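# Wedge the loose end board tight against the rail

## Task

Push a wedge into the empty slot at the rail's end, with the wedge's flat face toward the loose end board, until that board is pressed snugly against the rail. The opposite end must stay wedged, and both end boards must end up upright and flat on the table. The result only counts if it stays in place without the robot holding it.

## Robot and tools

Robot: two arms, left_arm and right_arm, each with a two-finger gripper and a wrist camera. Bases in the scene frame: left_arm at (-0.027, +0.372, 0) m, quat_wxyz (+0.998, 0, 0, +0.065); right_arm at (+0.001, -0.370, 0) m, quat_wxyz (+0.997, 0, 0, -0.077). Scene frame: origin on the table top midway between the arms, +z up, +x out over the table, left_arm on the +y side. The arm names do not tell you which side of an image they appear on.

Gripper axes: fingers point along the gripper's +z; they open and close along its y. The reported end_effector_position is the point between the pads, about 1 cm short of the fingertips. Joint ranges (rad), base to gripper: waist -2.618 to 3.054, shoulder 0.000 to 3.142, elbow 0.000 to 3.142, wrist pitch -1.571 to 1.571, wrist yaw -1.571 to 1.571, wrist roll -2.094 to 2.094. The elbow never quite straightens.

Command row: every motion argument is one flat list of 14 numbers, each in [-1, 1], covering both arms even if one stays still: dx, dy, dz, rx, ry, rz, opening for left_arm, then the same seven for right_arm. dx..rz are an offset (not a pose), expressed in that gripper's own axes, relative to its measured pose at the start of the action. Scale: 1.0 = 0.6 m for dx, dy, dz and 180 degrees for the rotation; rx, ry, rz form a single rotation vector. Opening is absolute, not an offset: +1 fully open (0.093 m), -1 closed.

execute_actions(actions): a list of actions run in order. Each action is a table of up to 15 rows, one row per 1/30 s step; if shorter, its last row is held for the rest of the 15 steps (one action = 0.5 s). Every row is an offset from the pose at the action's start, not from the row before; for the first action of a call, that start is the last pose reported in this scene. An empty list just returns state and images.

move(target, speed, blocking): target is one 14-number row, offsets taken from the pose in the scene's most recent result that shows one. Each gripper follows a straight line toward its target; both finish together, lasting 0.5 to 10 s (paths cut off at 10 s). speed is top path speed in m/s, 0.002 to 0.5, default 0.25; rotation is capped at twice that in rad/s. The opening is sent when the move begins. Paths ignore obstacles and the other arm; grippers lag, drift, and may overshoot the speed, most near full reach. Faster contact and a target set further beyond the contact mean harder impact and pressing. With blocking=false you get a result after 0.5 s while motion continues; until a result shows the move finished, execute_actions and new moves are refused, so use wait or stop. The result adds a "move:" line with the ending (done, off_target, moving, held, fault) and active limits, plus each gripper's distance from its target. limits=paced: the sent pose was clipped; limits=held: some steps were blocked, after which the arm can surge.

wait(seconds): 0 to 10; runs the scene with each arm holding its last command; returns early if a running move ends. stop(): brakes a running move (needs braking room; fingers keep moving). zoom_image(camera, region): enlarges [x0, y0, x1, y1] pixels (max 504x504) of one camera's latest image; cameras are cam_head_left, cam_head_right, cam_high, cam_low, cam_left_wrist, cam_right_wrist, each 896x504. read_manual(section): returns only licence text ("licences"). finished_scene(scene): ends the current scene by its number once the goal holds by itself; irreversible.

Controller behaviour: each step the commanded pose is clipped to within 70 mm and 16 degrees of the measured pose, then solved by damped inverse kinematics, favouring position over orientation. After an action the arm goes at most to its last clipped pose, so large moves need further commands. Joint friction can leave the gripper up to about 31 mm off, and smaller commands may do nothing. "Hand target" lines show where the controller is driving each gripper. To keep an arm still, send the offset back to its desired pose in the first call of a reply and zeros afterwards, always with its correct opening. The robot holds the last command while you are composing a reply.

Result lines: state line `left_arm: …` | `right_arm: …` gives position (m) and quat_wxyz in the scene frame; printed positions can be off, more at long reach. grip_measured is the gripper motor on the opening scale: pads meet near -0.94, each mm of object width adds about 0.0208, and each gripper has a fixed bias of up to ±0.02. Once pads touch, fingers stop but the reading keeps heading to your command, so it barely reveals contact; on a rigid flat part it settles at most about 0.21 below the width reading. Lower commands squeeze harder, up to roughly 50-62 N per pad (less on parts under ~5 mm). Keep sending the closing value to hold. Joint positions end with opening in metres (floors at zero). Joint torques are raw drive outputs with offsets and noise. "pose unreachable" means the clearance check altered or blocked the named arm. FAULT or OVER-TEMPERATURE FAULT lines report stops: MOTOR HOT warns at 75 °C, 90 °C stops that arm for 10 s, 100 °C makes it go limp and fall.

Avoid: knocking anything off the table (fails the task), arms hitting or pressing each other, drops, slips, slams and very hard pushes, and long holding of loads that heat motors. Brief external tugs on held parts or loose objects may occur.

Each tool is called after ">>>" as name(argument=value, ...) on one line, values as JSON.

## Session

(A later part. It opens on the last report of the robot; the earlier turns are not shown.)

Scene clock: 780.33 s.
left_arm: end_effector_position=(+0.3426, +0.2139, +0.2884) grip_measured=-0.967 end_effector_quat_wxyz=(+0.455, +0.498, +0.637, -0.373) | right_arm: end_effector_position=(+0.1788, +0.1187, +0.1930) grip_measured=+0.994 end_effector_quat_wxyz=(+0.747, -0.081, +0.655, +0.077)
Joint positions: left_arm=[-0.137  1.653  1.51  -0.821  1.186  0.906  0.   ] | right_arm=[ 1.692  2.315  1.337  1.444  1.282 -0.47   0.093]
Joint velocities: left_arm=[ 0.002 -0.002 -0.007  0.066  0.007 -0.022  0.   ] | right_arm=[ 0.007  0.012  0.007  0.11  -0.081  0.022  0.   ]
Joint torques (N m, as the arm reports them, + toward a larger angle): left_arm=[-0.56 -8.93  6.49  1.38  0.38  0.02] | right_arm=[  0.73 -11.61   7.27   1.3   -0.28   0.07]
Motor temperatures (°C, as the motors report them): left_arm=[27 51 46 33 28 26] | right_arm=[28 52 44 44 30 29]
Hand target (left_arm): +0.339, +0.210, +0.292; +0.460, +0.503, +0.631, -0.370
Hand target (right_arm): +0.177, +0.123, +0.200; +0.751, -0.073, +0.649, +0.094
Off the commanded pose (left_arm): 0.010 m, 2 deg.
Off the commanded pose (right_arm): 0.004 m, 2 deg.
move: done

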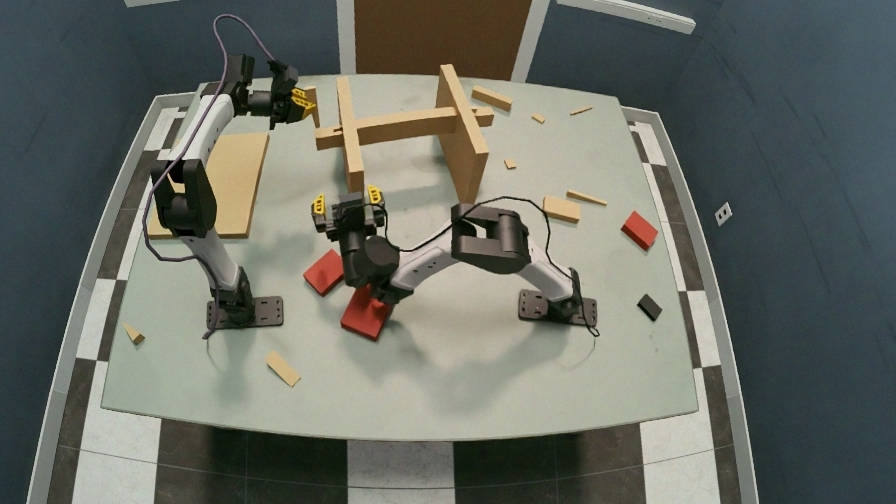

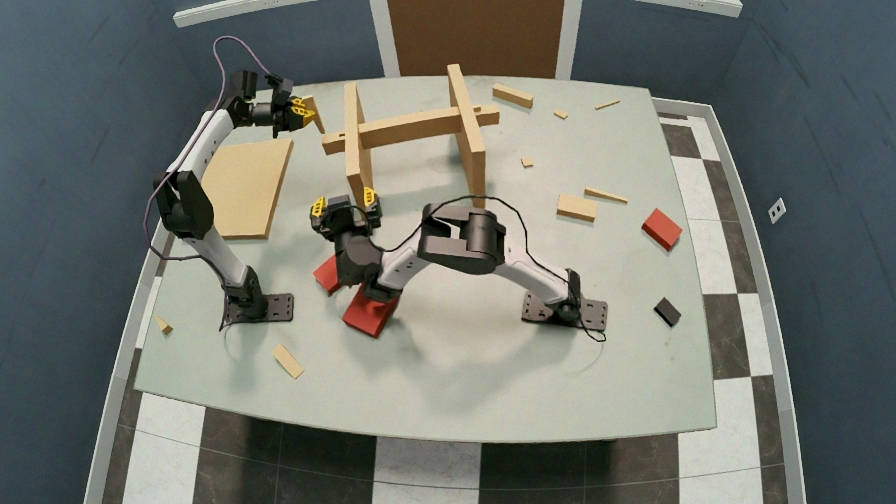

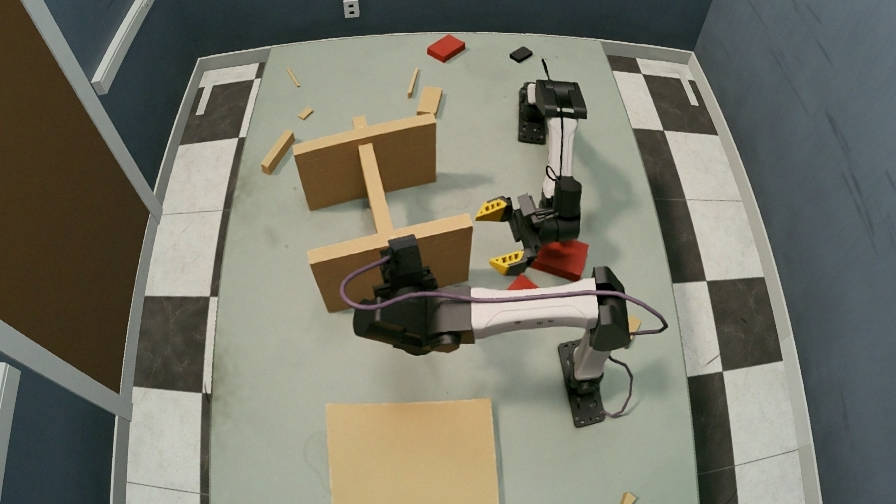

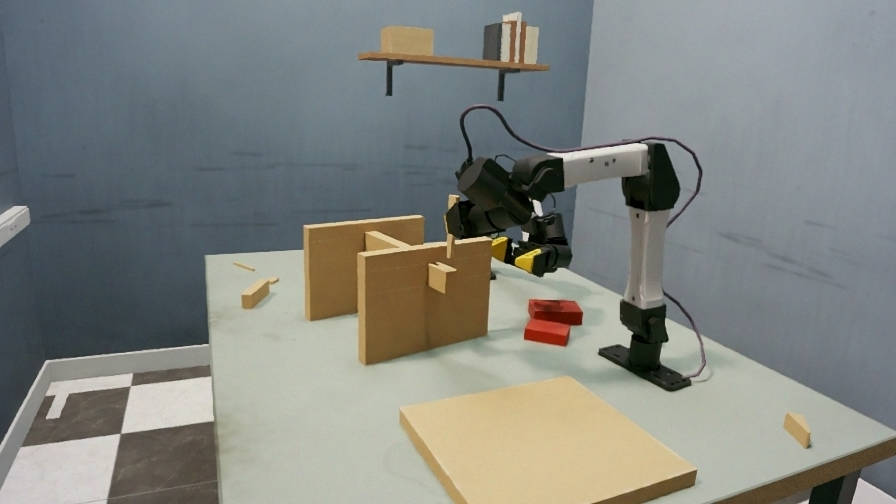

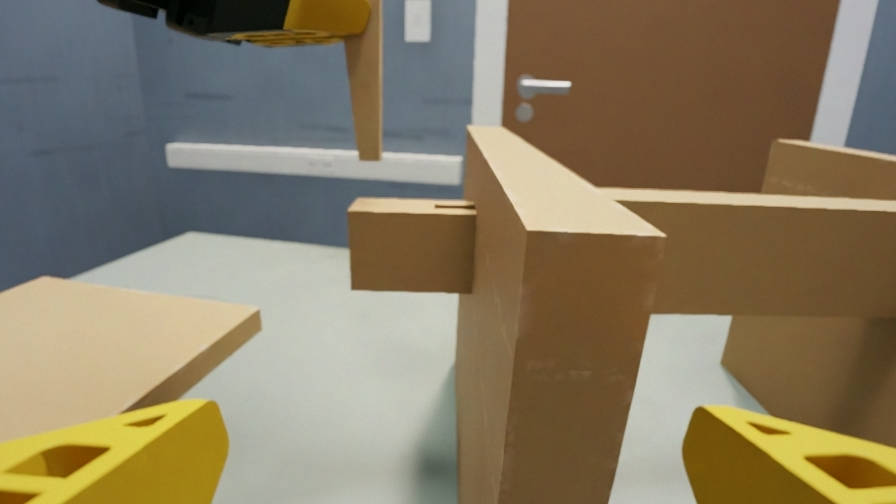

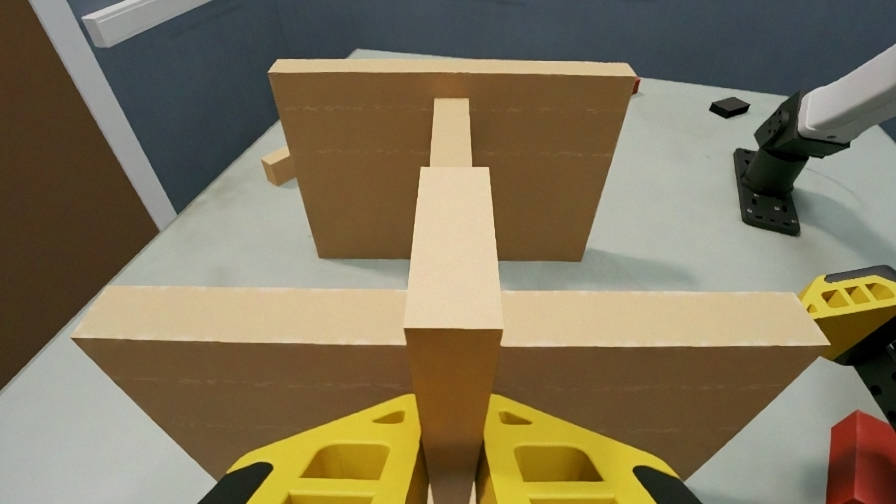

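>>> move(target=[-0.0269,0.0015,0.0613,0,-0.0105,0.003,-1, 0,0,0,0,0,0,1], speed=0.04)

Scene clock: 807.47 s.
left_arm: end_effector_position=(+0.3538, +0.1795, +0.2916) grip_measured=-0.967 end_effector_quat_wxyz=(+0.463, +0.495, +0.631, -0.377) | right_arm: end_effector_position=(+0.1788, +0.1184, +0.1930) grip_measured=+0.994 end_effector_quat_wxyz=(+0.747, -0.081, +0.655, +0.077)
Joint positions: left_arm=[-0.233  1.653  1.467 -0.568  1.139  0.687  0.   ] | right_arm=[ 1.692  2.316  1.337  1.451  1.282 -0.475  0.093]
Joint velocities: left_arm=[-0.012 -0.017  0.007  0.037  0.022 -0.022  0.   ] | right_arm=[-0.007  0.002  0.002  0.022  0.007 -0.051 -0.002]
Joint torques (N m, as the arm reports them, + toward a larger angle): left_arm=[-0.43 -7.98  6.59  1.63  0.26  0.  ] | right_arm=[  0.4  -12.51   5.29   1.05  -0.12   0.21]
Motor temperatures (°C, as the motors report them): left_arm=[27 53 46 36 28 26] | right_arm=[28 51 45 44 30 29]
Hand target (left_arm): +0.353, +0.176, +0.291; +0.465, +0.497, +0.628, -0.378
Hand target (right_arm): +0.179, +0.119, +0.193; +0.747, -0.081, +0.655, +0.077
Off the commanded pose (left_arm): 0.005 m, 1 deg.
Off the commanded pose (right_arm): 0.000 m, 0 deg.
move: done

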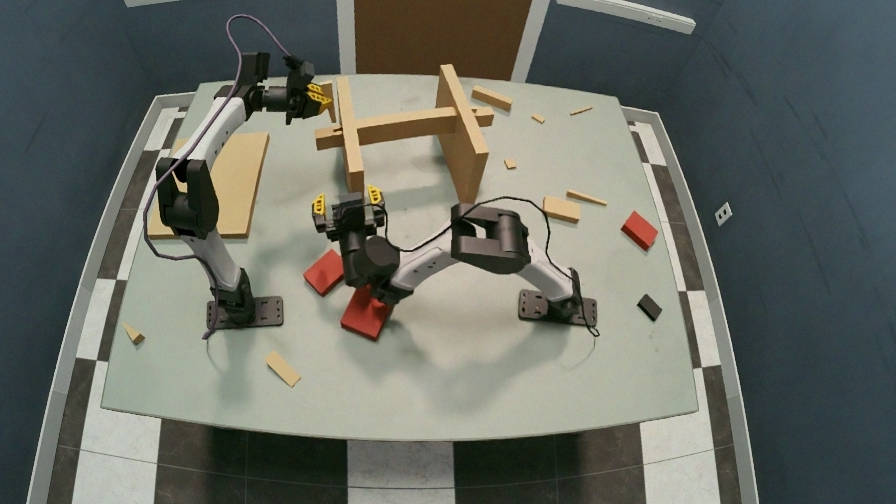

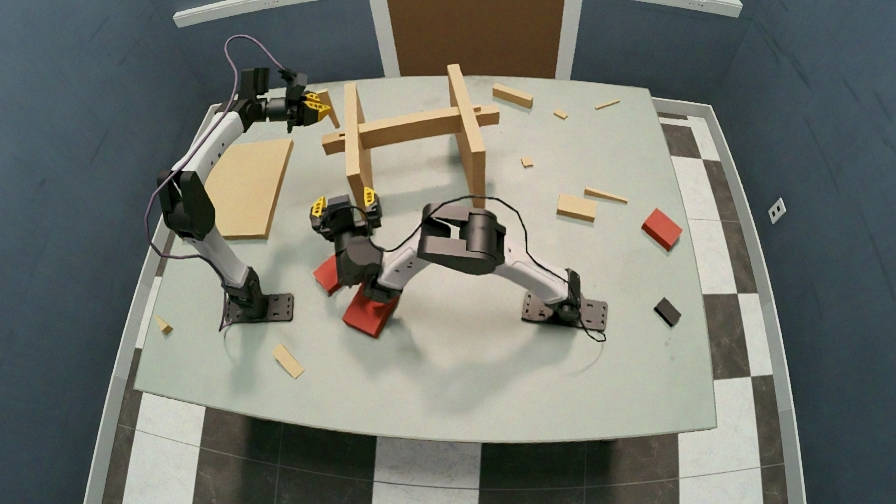

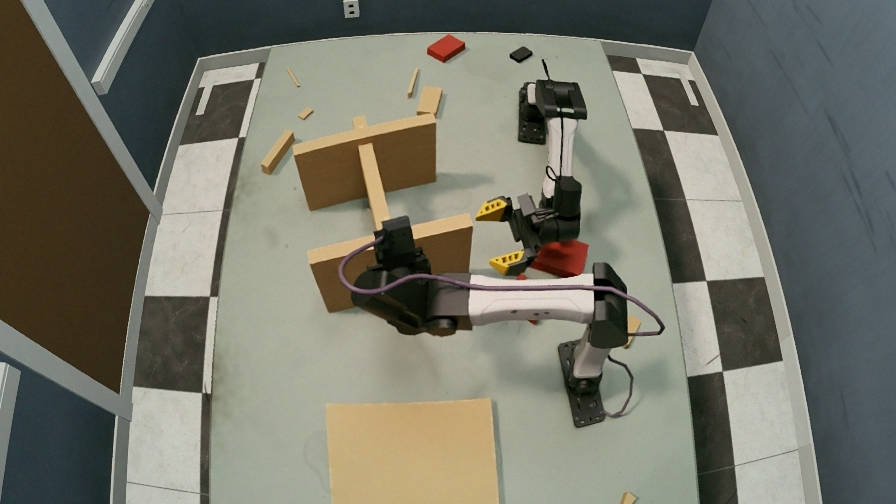

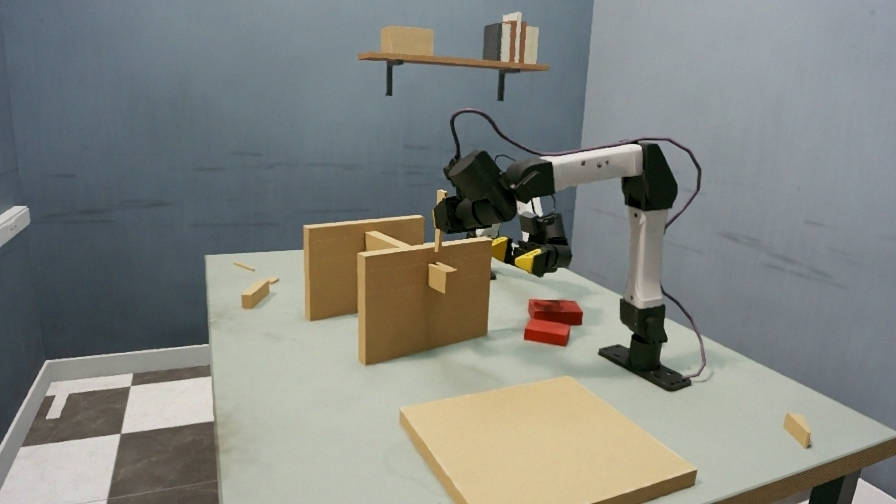

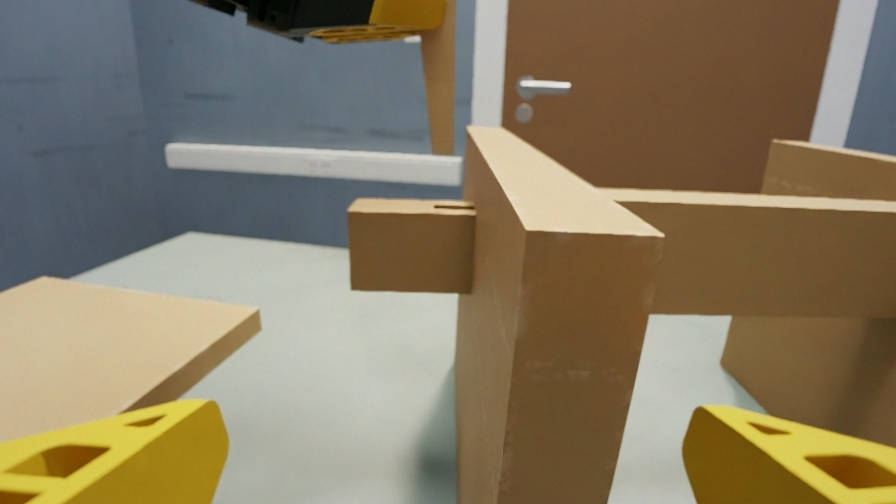

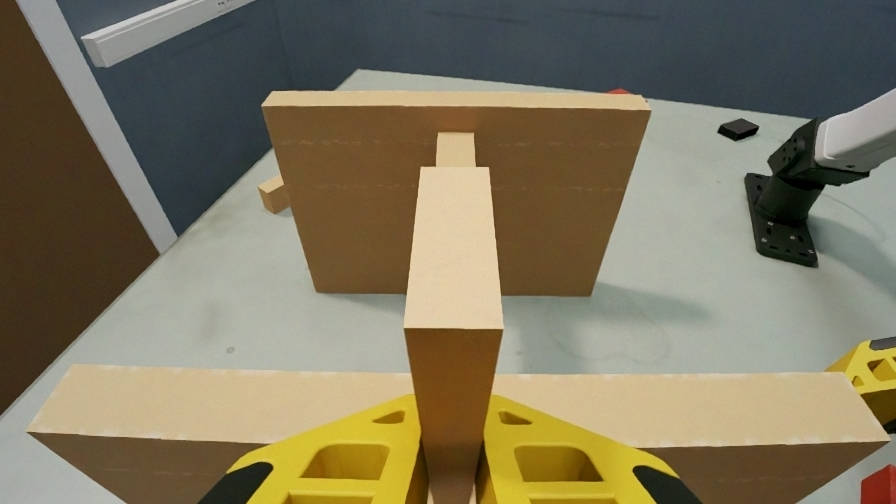

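>>> move(target=[0.0239,-0.0064,0.0253,0,-0.003,0.003,-1, 0,0,0,0,0,0,1], speed=0.03)

Scene clock: 825.40 s.
left_arm: end_effector_position=(+0.3546, +0.1729, +0.2701) grip_measured=-0.967 end_effector_quat_wxyz=(+0.461, +0.492, +0.634, -0.379) | right_arm: end_effector_position=(+0.1788, +0.1184, +0.1930) grip_measured=+0.994 end_effector_quat_wxyz=(+0.747, -0.081, +0.655, +0.077)
Joint positions: left_arm=[-0.251  1.653  1.378 -0.453  1.125  0.65   0.   ] | right_arm=[ 1.692  2.316  1.337  1.451  1.282 -0.475  0.093]
Joint velocities: left_arm=[ 0.012  0.022  0.017 -0.007 -0.007 -0.022  0.   ] | right_arm=[ 0.012 -0.002 -0.007  0.066 -0.081 -0.051  0.   ]
Joint torques (N m, as the arm reports them, + toward a larger angle): left_arm=[-0.61 -8.75  6.75  1.68  0.31  0.01] | right_arm=[  0.39 -12.4    5.28   1.1   -0.13   0.14]
Motor temperatures (°C, as the motors report them): left_arm=[27 54 46 37 28 26] | right_arm=[28 51 44 44 30 29]
Hand target (left_arm): +0.352, +0.169, +0.273; +0.467, +0.497, +0.627, -0.377
Hand target (right_arm): +0.179, +0.118, +0.193; +0.747, -0.081, +0.655, +0.077
Off the commanded pose (left_arm): 0.006 m, 1 deg.
Off the commanded pose (right_arm): 0.000 m, 0 deg.
move: done

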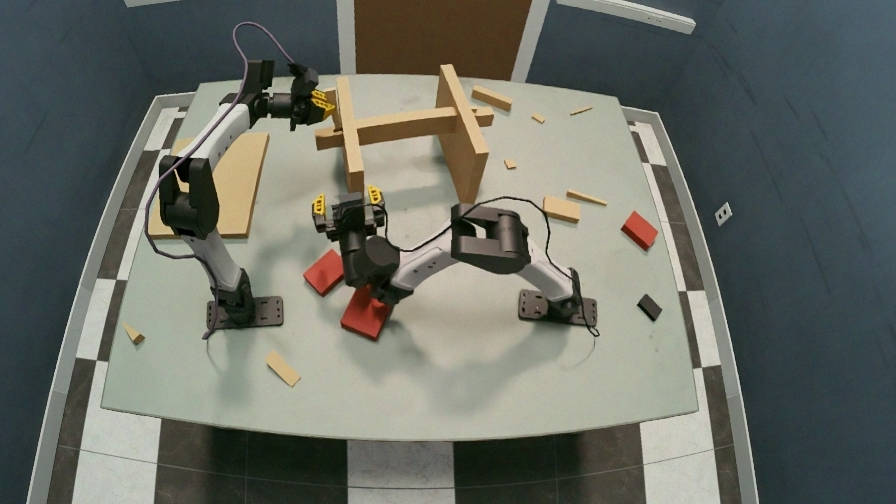

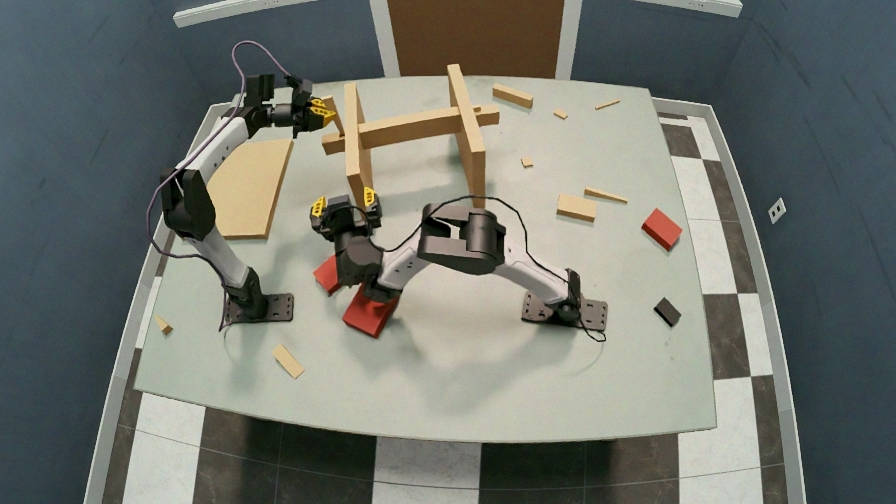

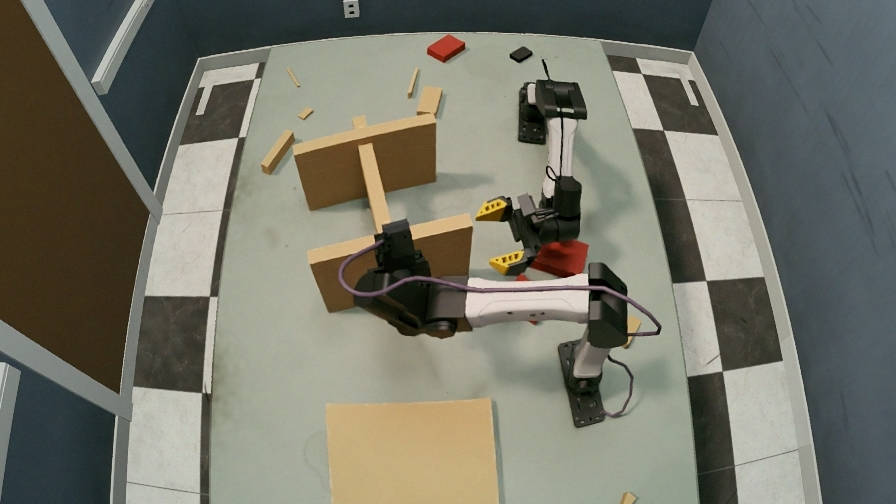

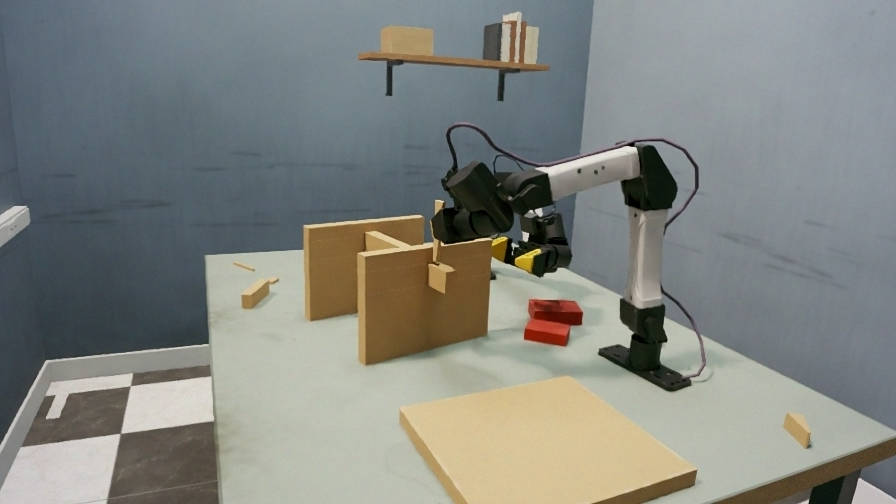

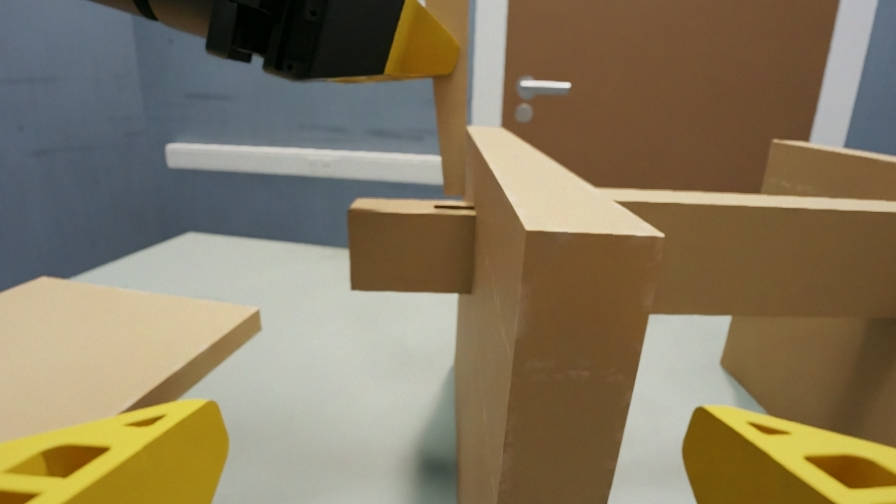

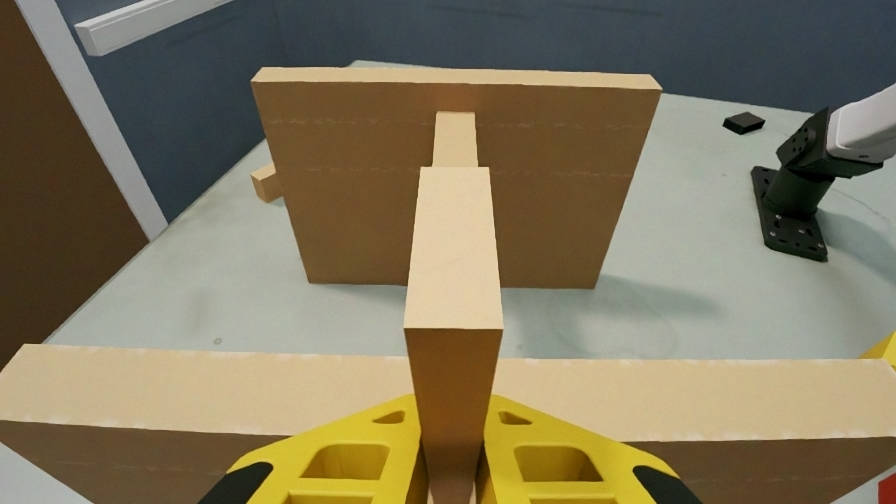

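>>> zoom_image(camera="cam_low", region=[380, 180, 520, 310])

>>> zoom_image(camera="cam_left_wrist", region=[380, 100, 540, 240])

Region (380, 180, 520, 310) of cam_low's 896x504 image, scaled by 3.600, with more detail than that image has; it fills the top 468 rows of this view, and the rest is white.

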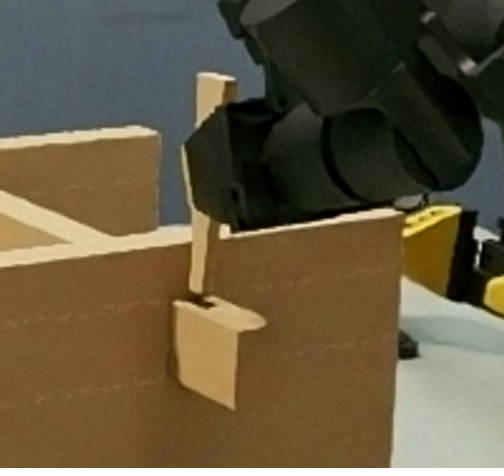

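Region (380, 100, 540, 240) of cam_left_wrist's 896x504 image, scaled by 3.150, with more detail than that image has; it fills the top 441 rows of this view, and the rest is white.

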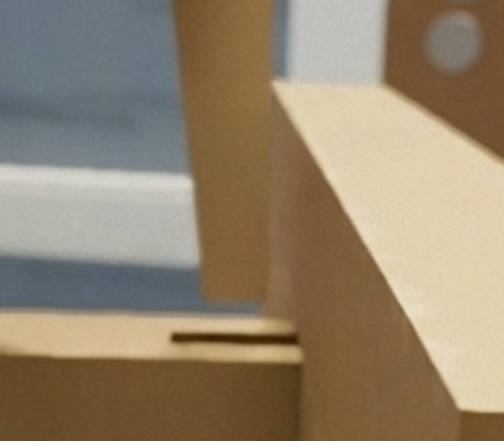

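>>> move(target=[0.0477,0.003,0.0148,0,0,0.008,-1, 0,0,0,0,0,0,1], speed=0.02)

Scene clock: 848.20 s.
left_arm: end_effector_position=(+0.3528, +0.1732, +0.2477) grip_measured=-0.967 end_effector_quat_wxyz=(+0.464, +0.498, +0.629, -0.375) | right_arm: end_effector_position=(+0.1788, +0.1184, +0.1930) grip_measured=+0.994 end_effector_quat_wxyz=(+0.747, -0.081, +0.655, +0.077)
Joint positions: left_arm=[-0.251  1.653  1.289 -0.366  1.124  0.67   0.   ] | right_arm=[ 1.692  2.316  1.337  1.451  1.282 -0.475  0.093]
Joint velocities: left_arm=[ 0.012  0.002 -0.007  0.007 -0.037 -0.022  0.   ] | right_arm=[-0.012  0.002  0.017 -0.051 -0.081 -0.022  0.001]
Joint torques (N m, as the arm reports them, + toward a larger angle): left_arm=[ 0.33 -6.71  6.68  1.65  0.34  0.2 ] | right_arm=[  0.41 -12.43   5.28   1.1   -0.13   0.15]
Motor temperatures (°C, as the motors report them): left_arm=[27 54 46 38 28 26] | right_arm=[28 52 44 43 30 29]
Hand target (left_arm): +0.356, +0.173, +0.240; +0.465, +0.500, +0.628, -0.373
Hand target (right_arm): +0.179, +0.118, +0.193; +0.747, -0.081, +0.655, +0.077
Off the commanded pose (left_arm): 0.008 m, 0 deg.
Off the commanded pose (right_arm): 0.000 m, 0 deg.
move: done

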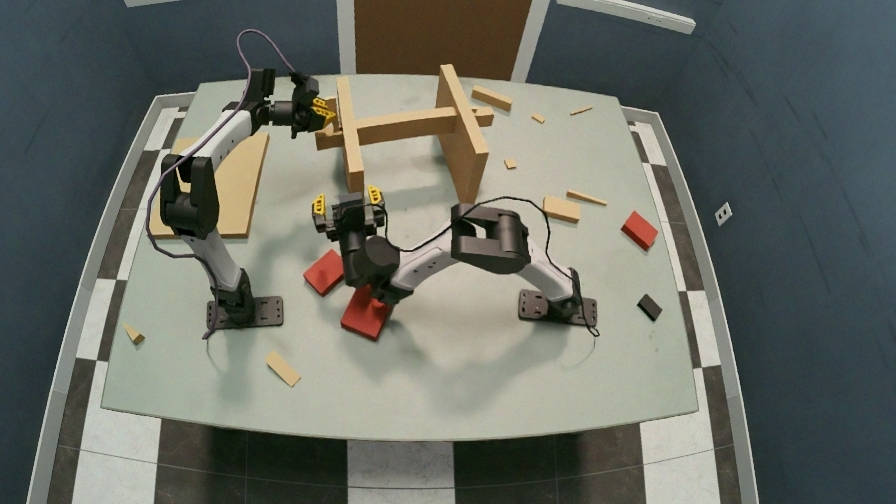

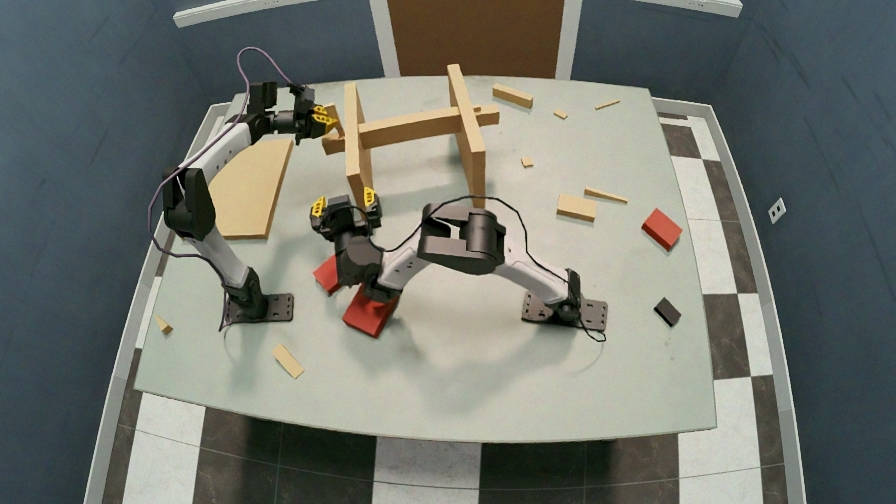

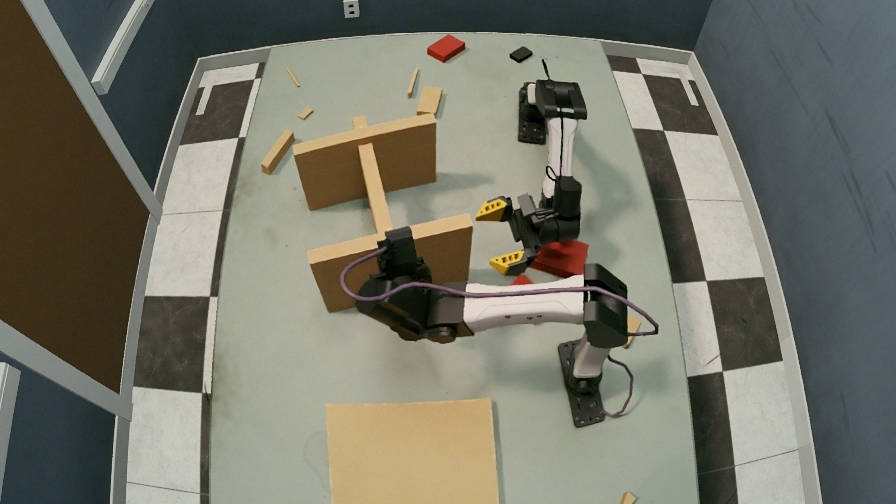

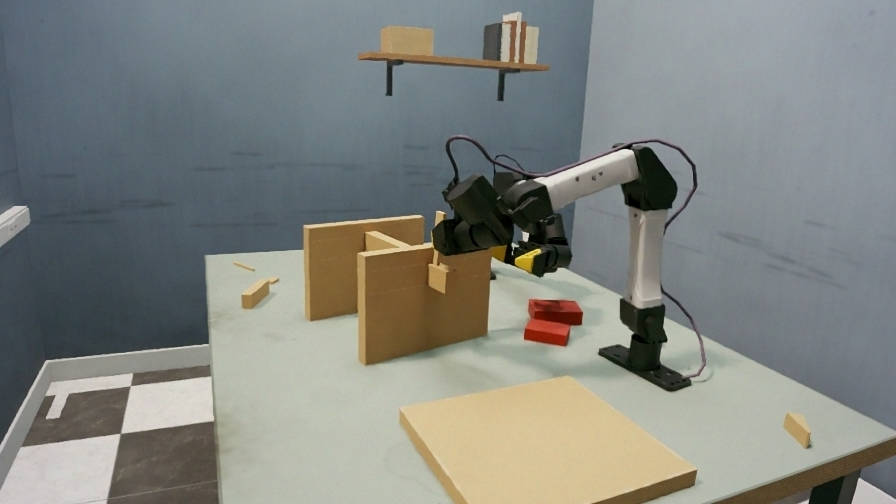

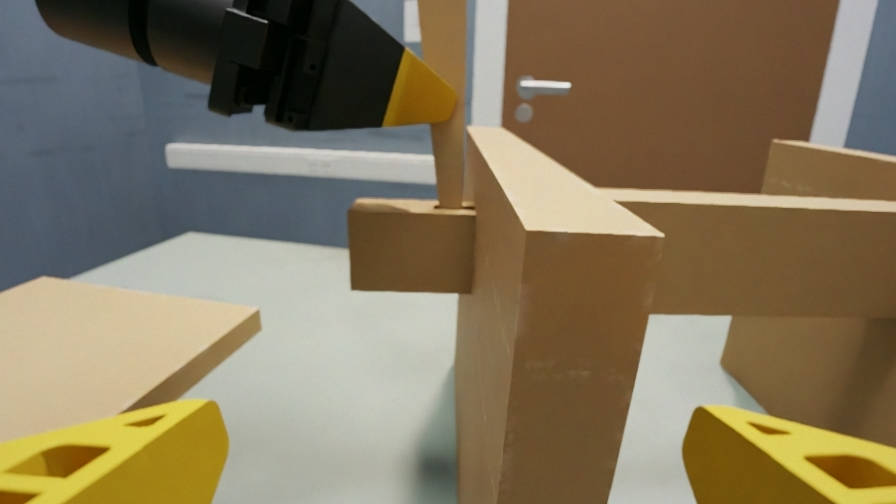

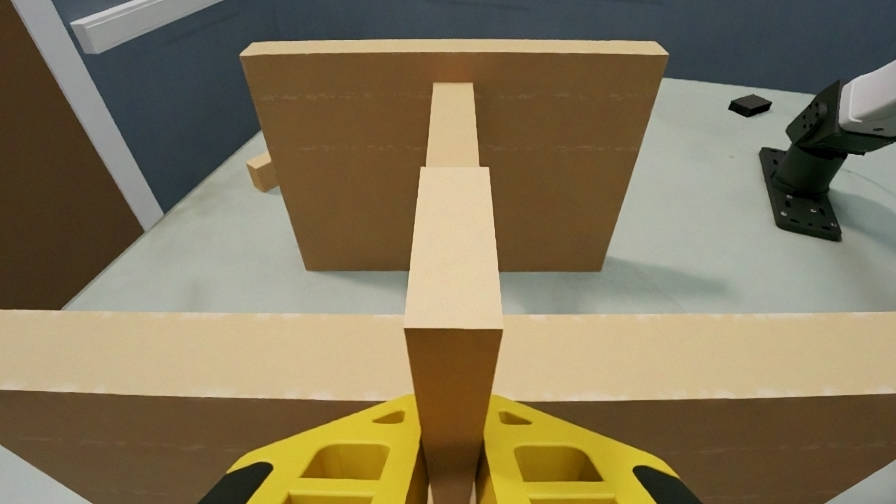

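>>> move(target=[0.0539,0.0018,0.0332,0,0,0.003,-1, 0,0,0,0,0,0,1], speed=0.025)

Scene clock: 860.03 s.
left_arm: end_effector_position=(+0.3545, +0.1682, +0.2171) grip_measured=-0.967 end_effector_quat_wxyz=(+0.466, +0.500, +0.628, -0.374) | right_arm: end_effector_position=(+0.1788, +0.1184, +0.1930) grip_measured=+0.994 end_effector_quat_wxyz=(+0.747, -0.081, +0.655, +0.077)
Joint positions: left_arm=[-0.265  1.681  1.192 -0.221  1.115  0.654  0.   ] | right_arm=[ 1.692  2.316  1.337  1.451  1.282 -0.475  0.093]
Joint velocities: left_arm=[-0.007 -0.012 -0.007  0.037  0.066 -0.022  0.   ] | right_arm=[-0.007  0.007  0.007  0.022 -0.022 -0.051 -0.001]
Joint torques (N m, as the arm reports them, + toward a larger angle): left_arm=[-0.42 -7.09  6.86  1.83  0.23  0.02] | right_arm=[  0.41 -12.41   5.29   1.1   -0.13   0.15]
Motor temperatures (°C, as the motors report them): left_arm=[27 53 46 38 28 26] | right_arm=[28 52 43 43 30 29]
Hand target (left_arm): +0.356, +0.164, +0.211; +0.465, +0.502, +0.627, -0.372
Hand target (right_arm): +0.179, +0.118, +0.193; +0.747, -0.081, +0.655, +0.077
Off the commanded pose (left_arm): 0.008 m, 0 deg.
Off the commanded pose (right_arm): 0.000 m, 0 deg.
move: done

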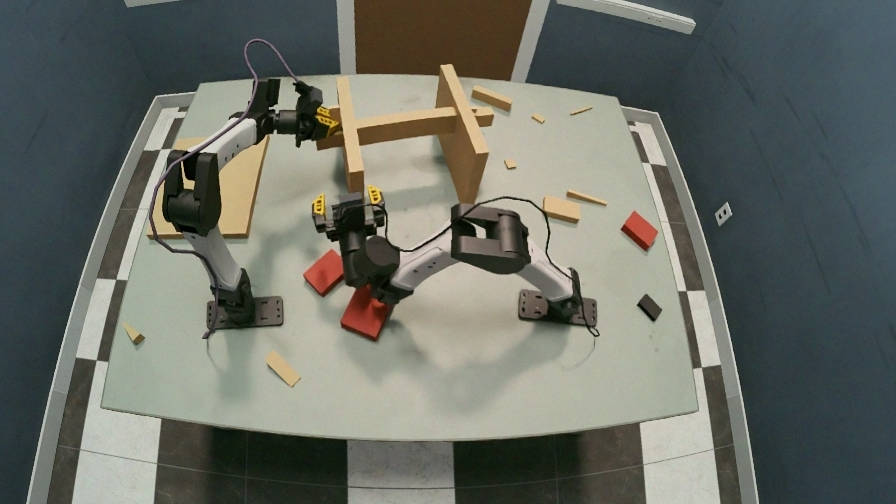

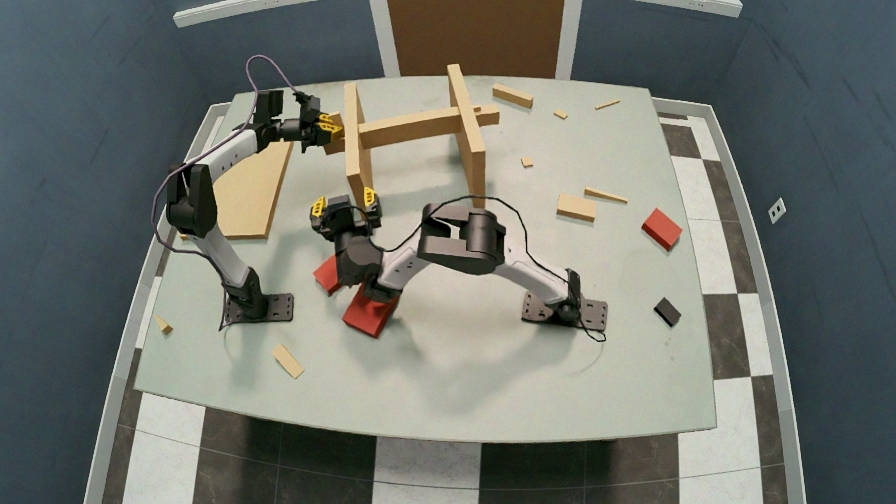

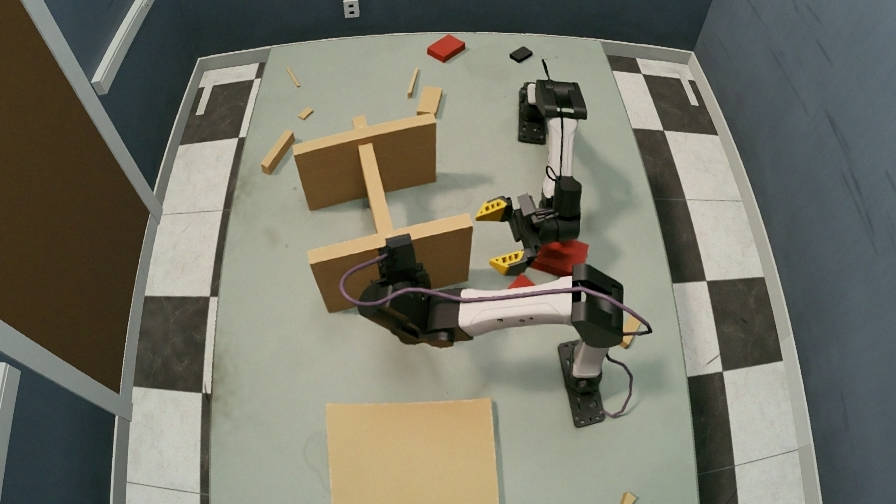

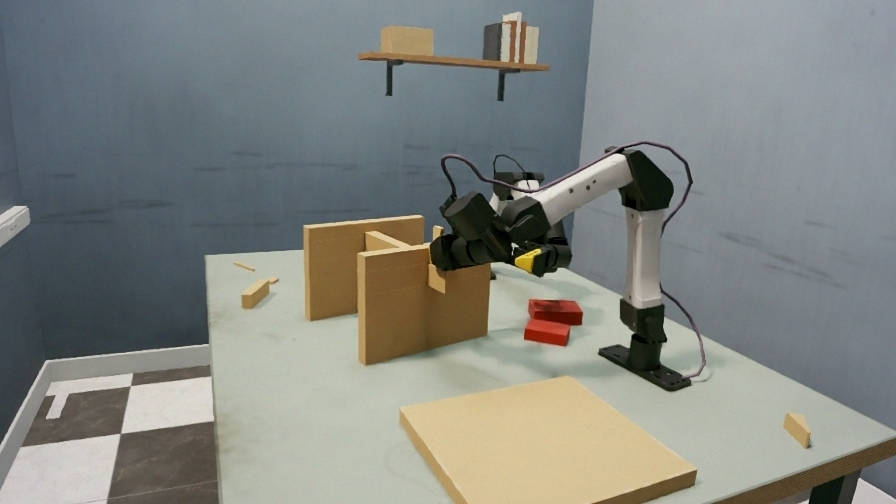

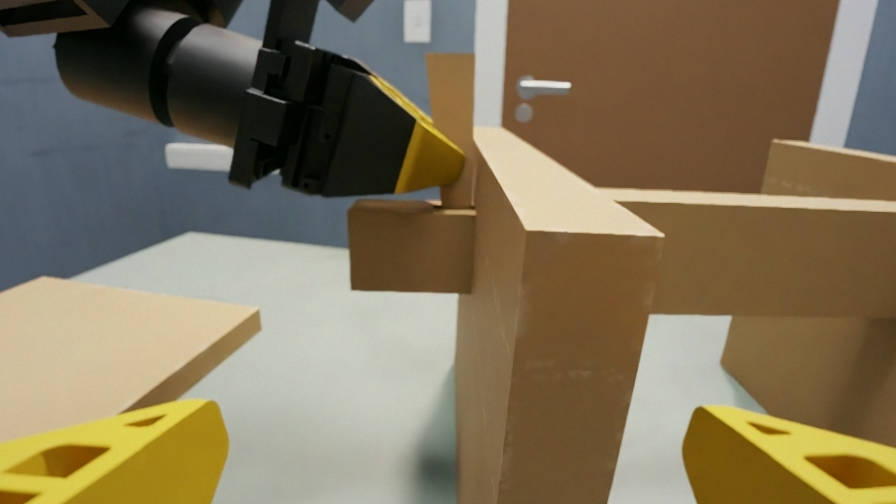

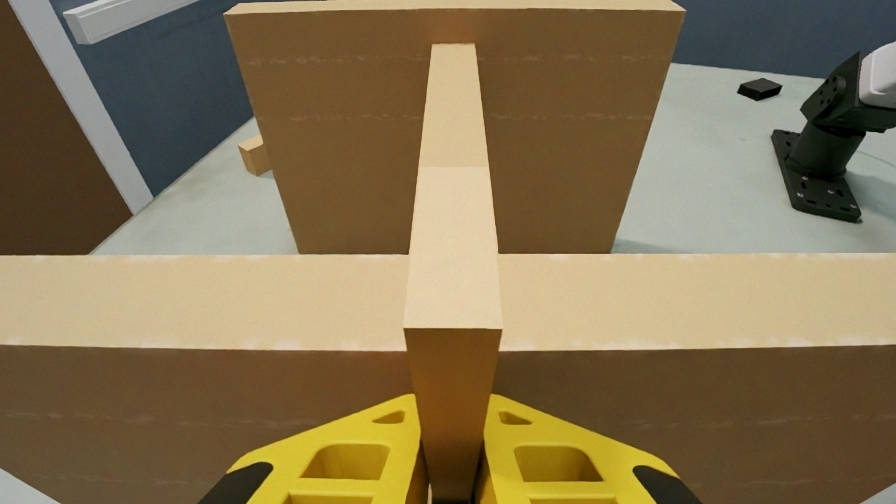

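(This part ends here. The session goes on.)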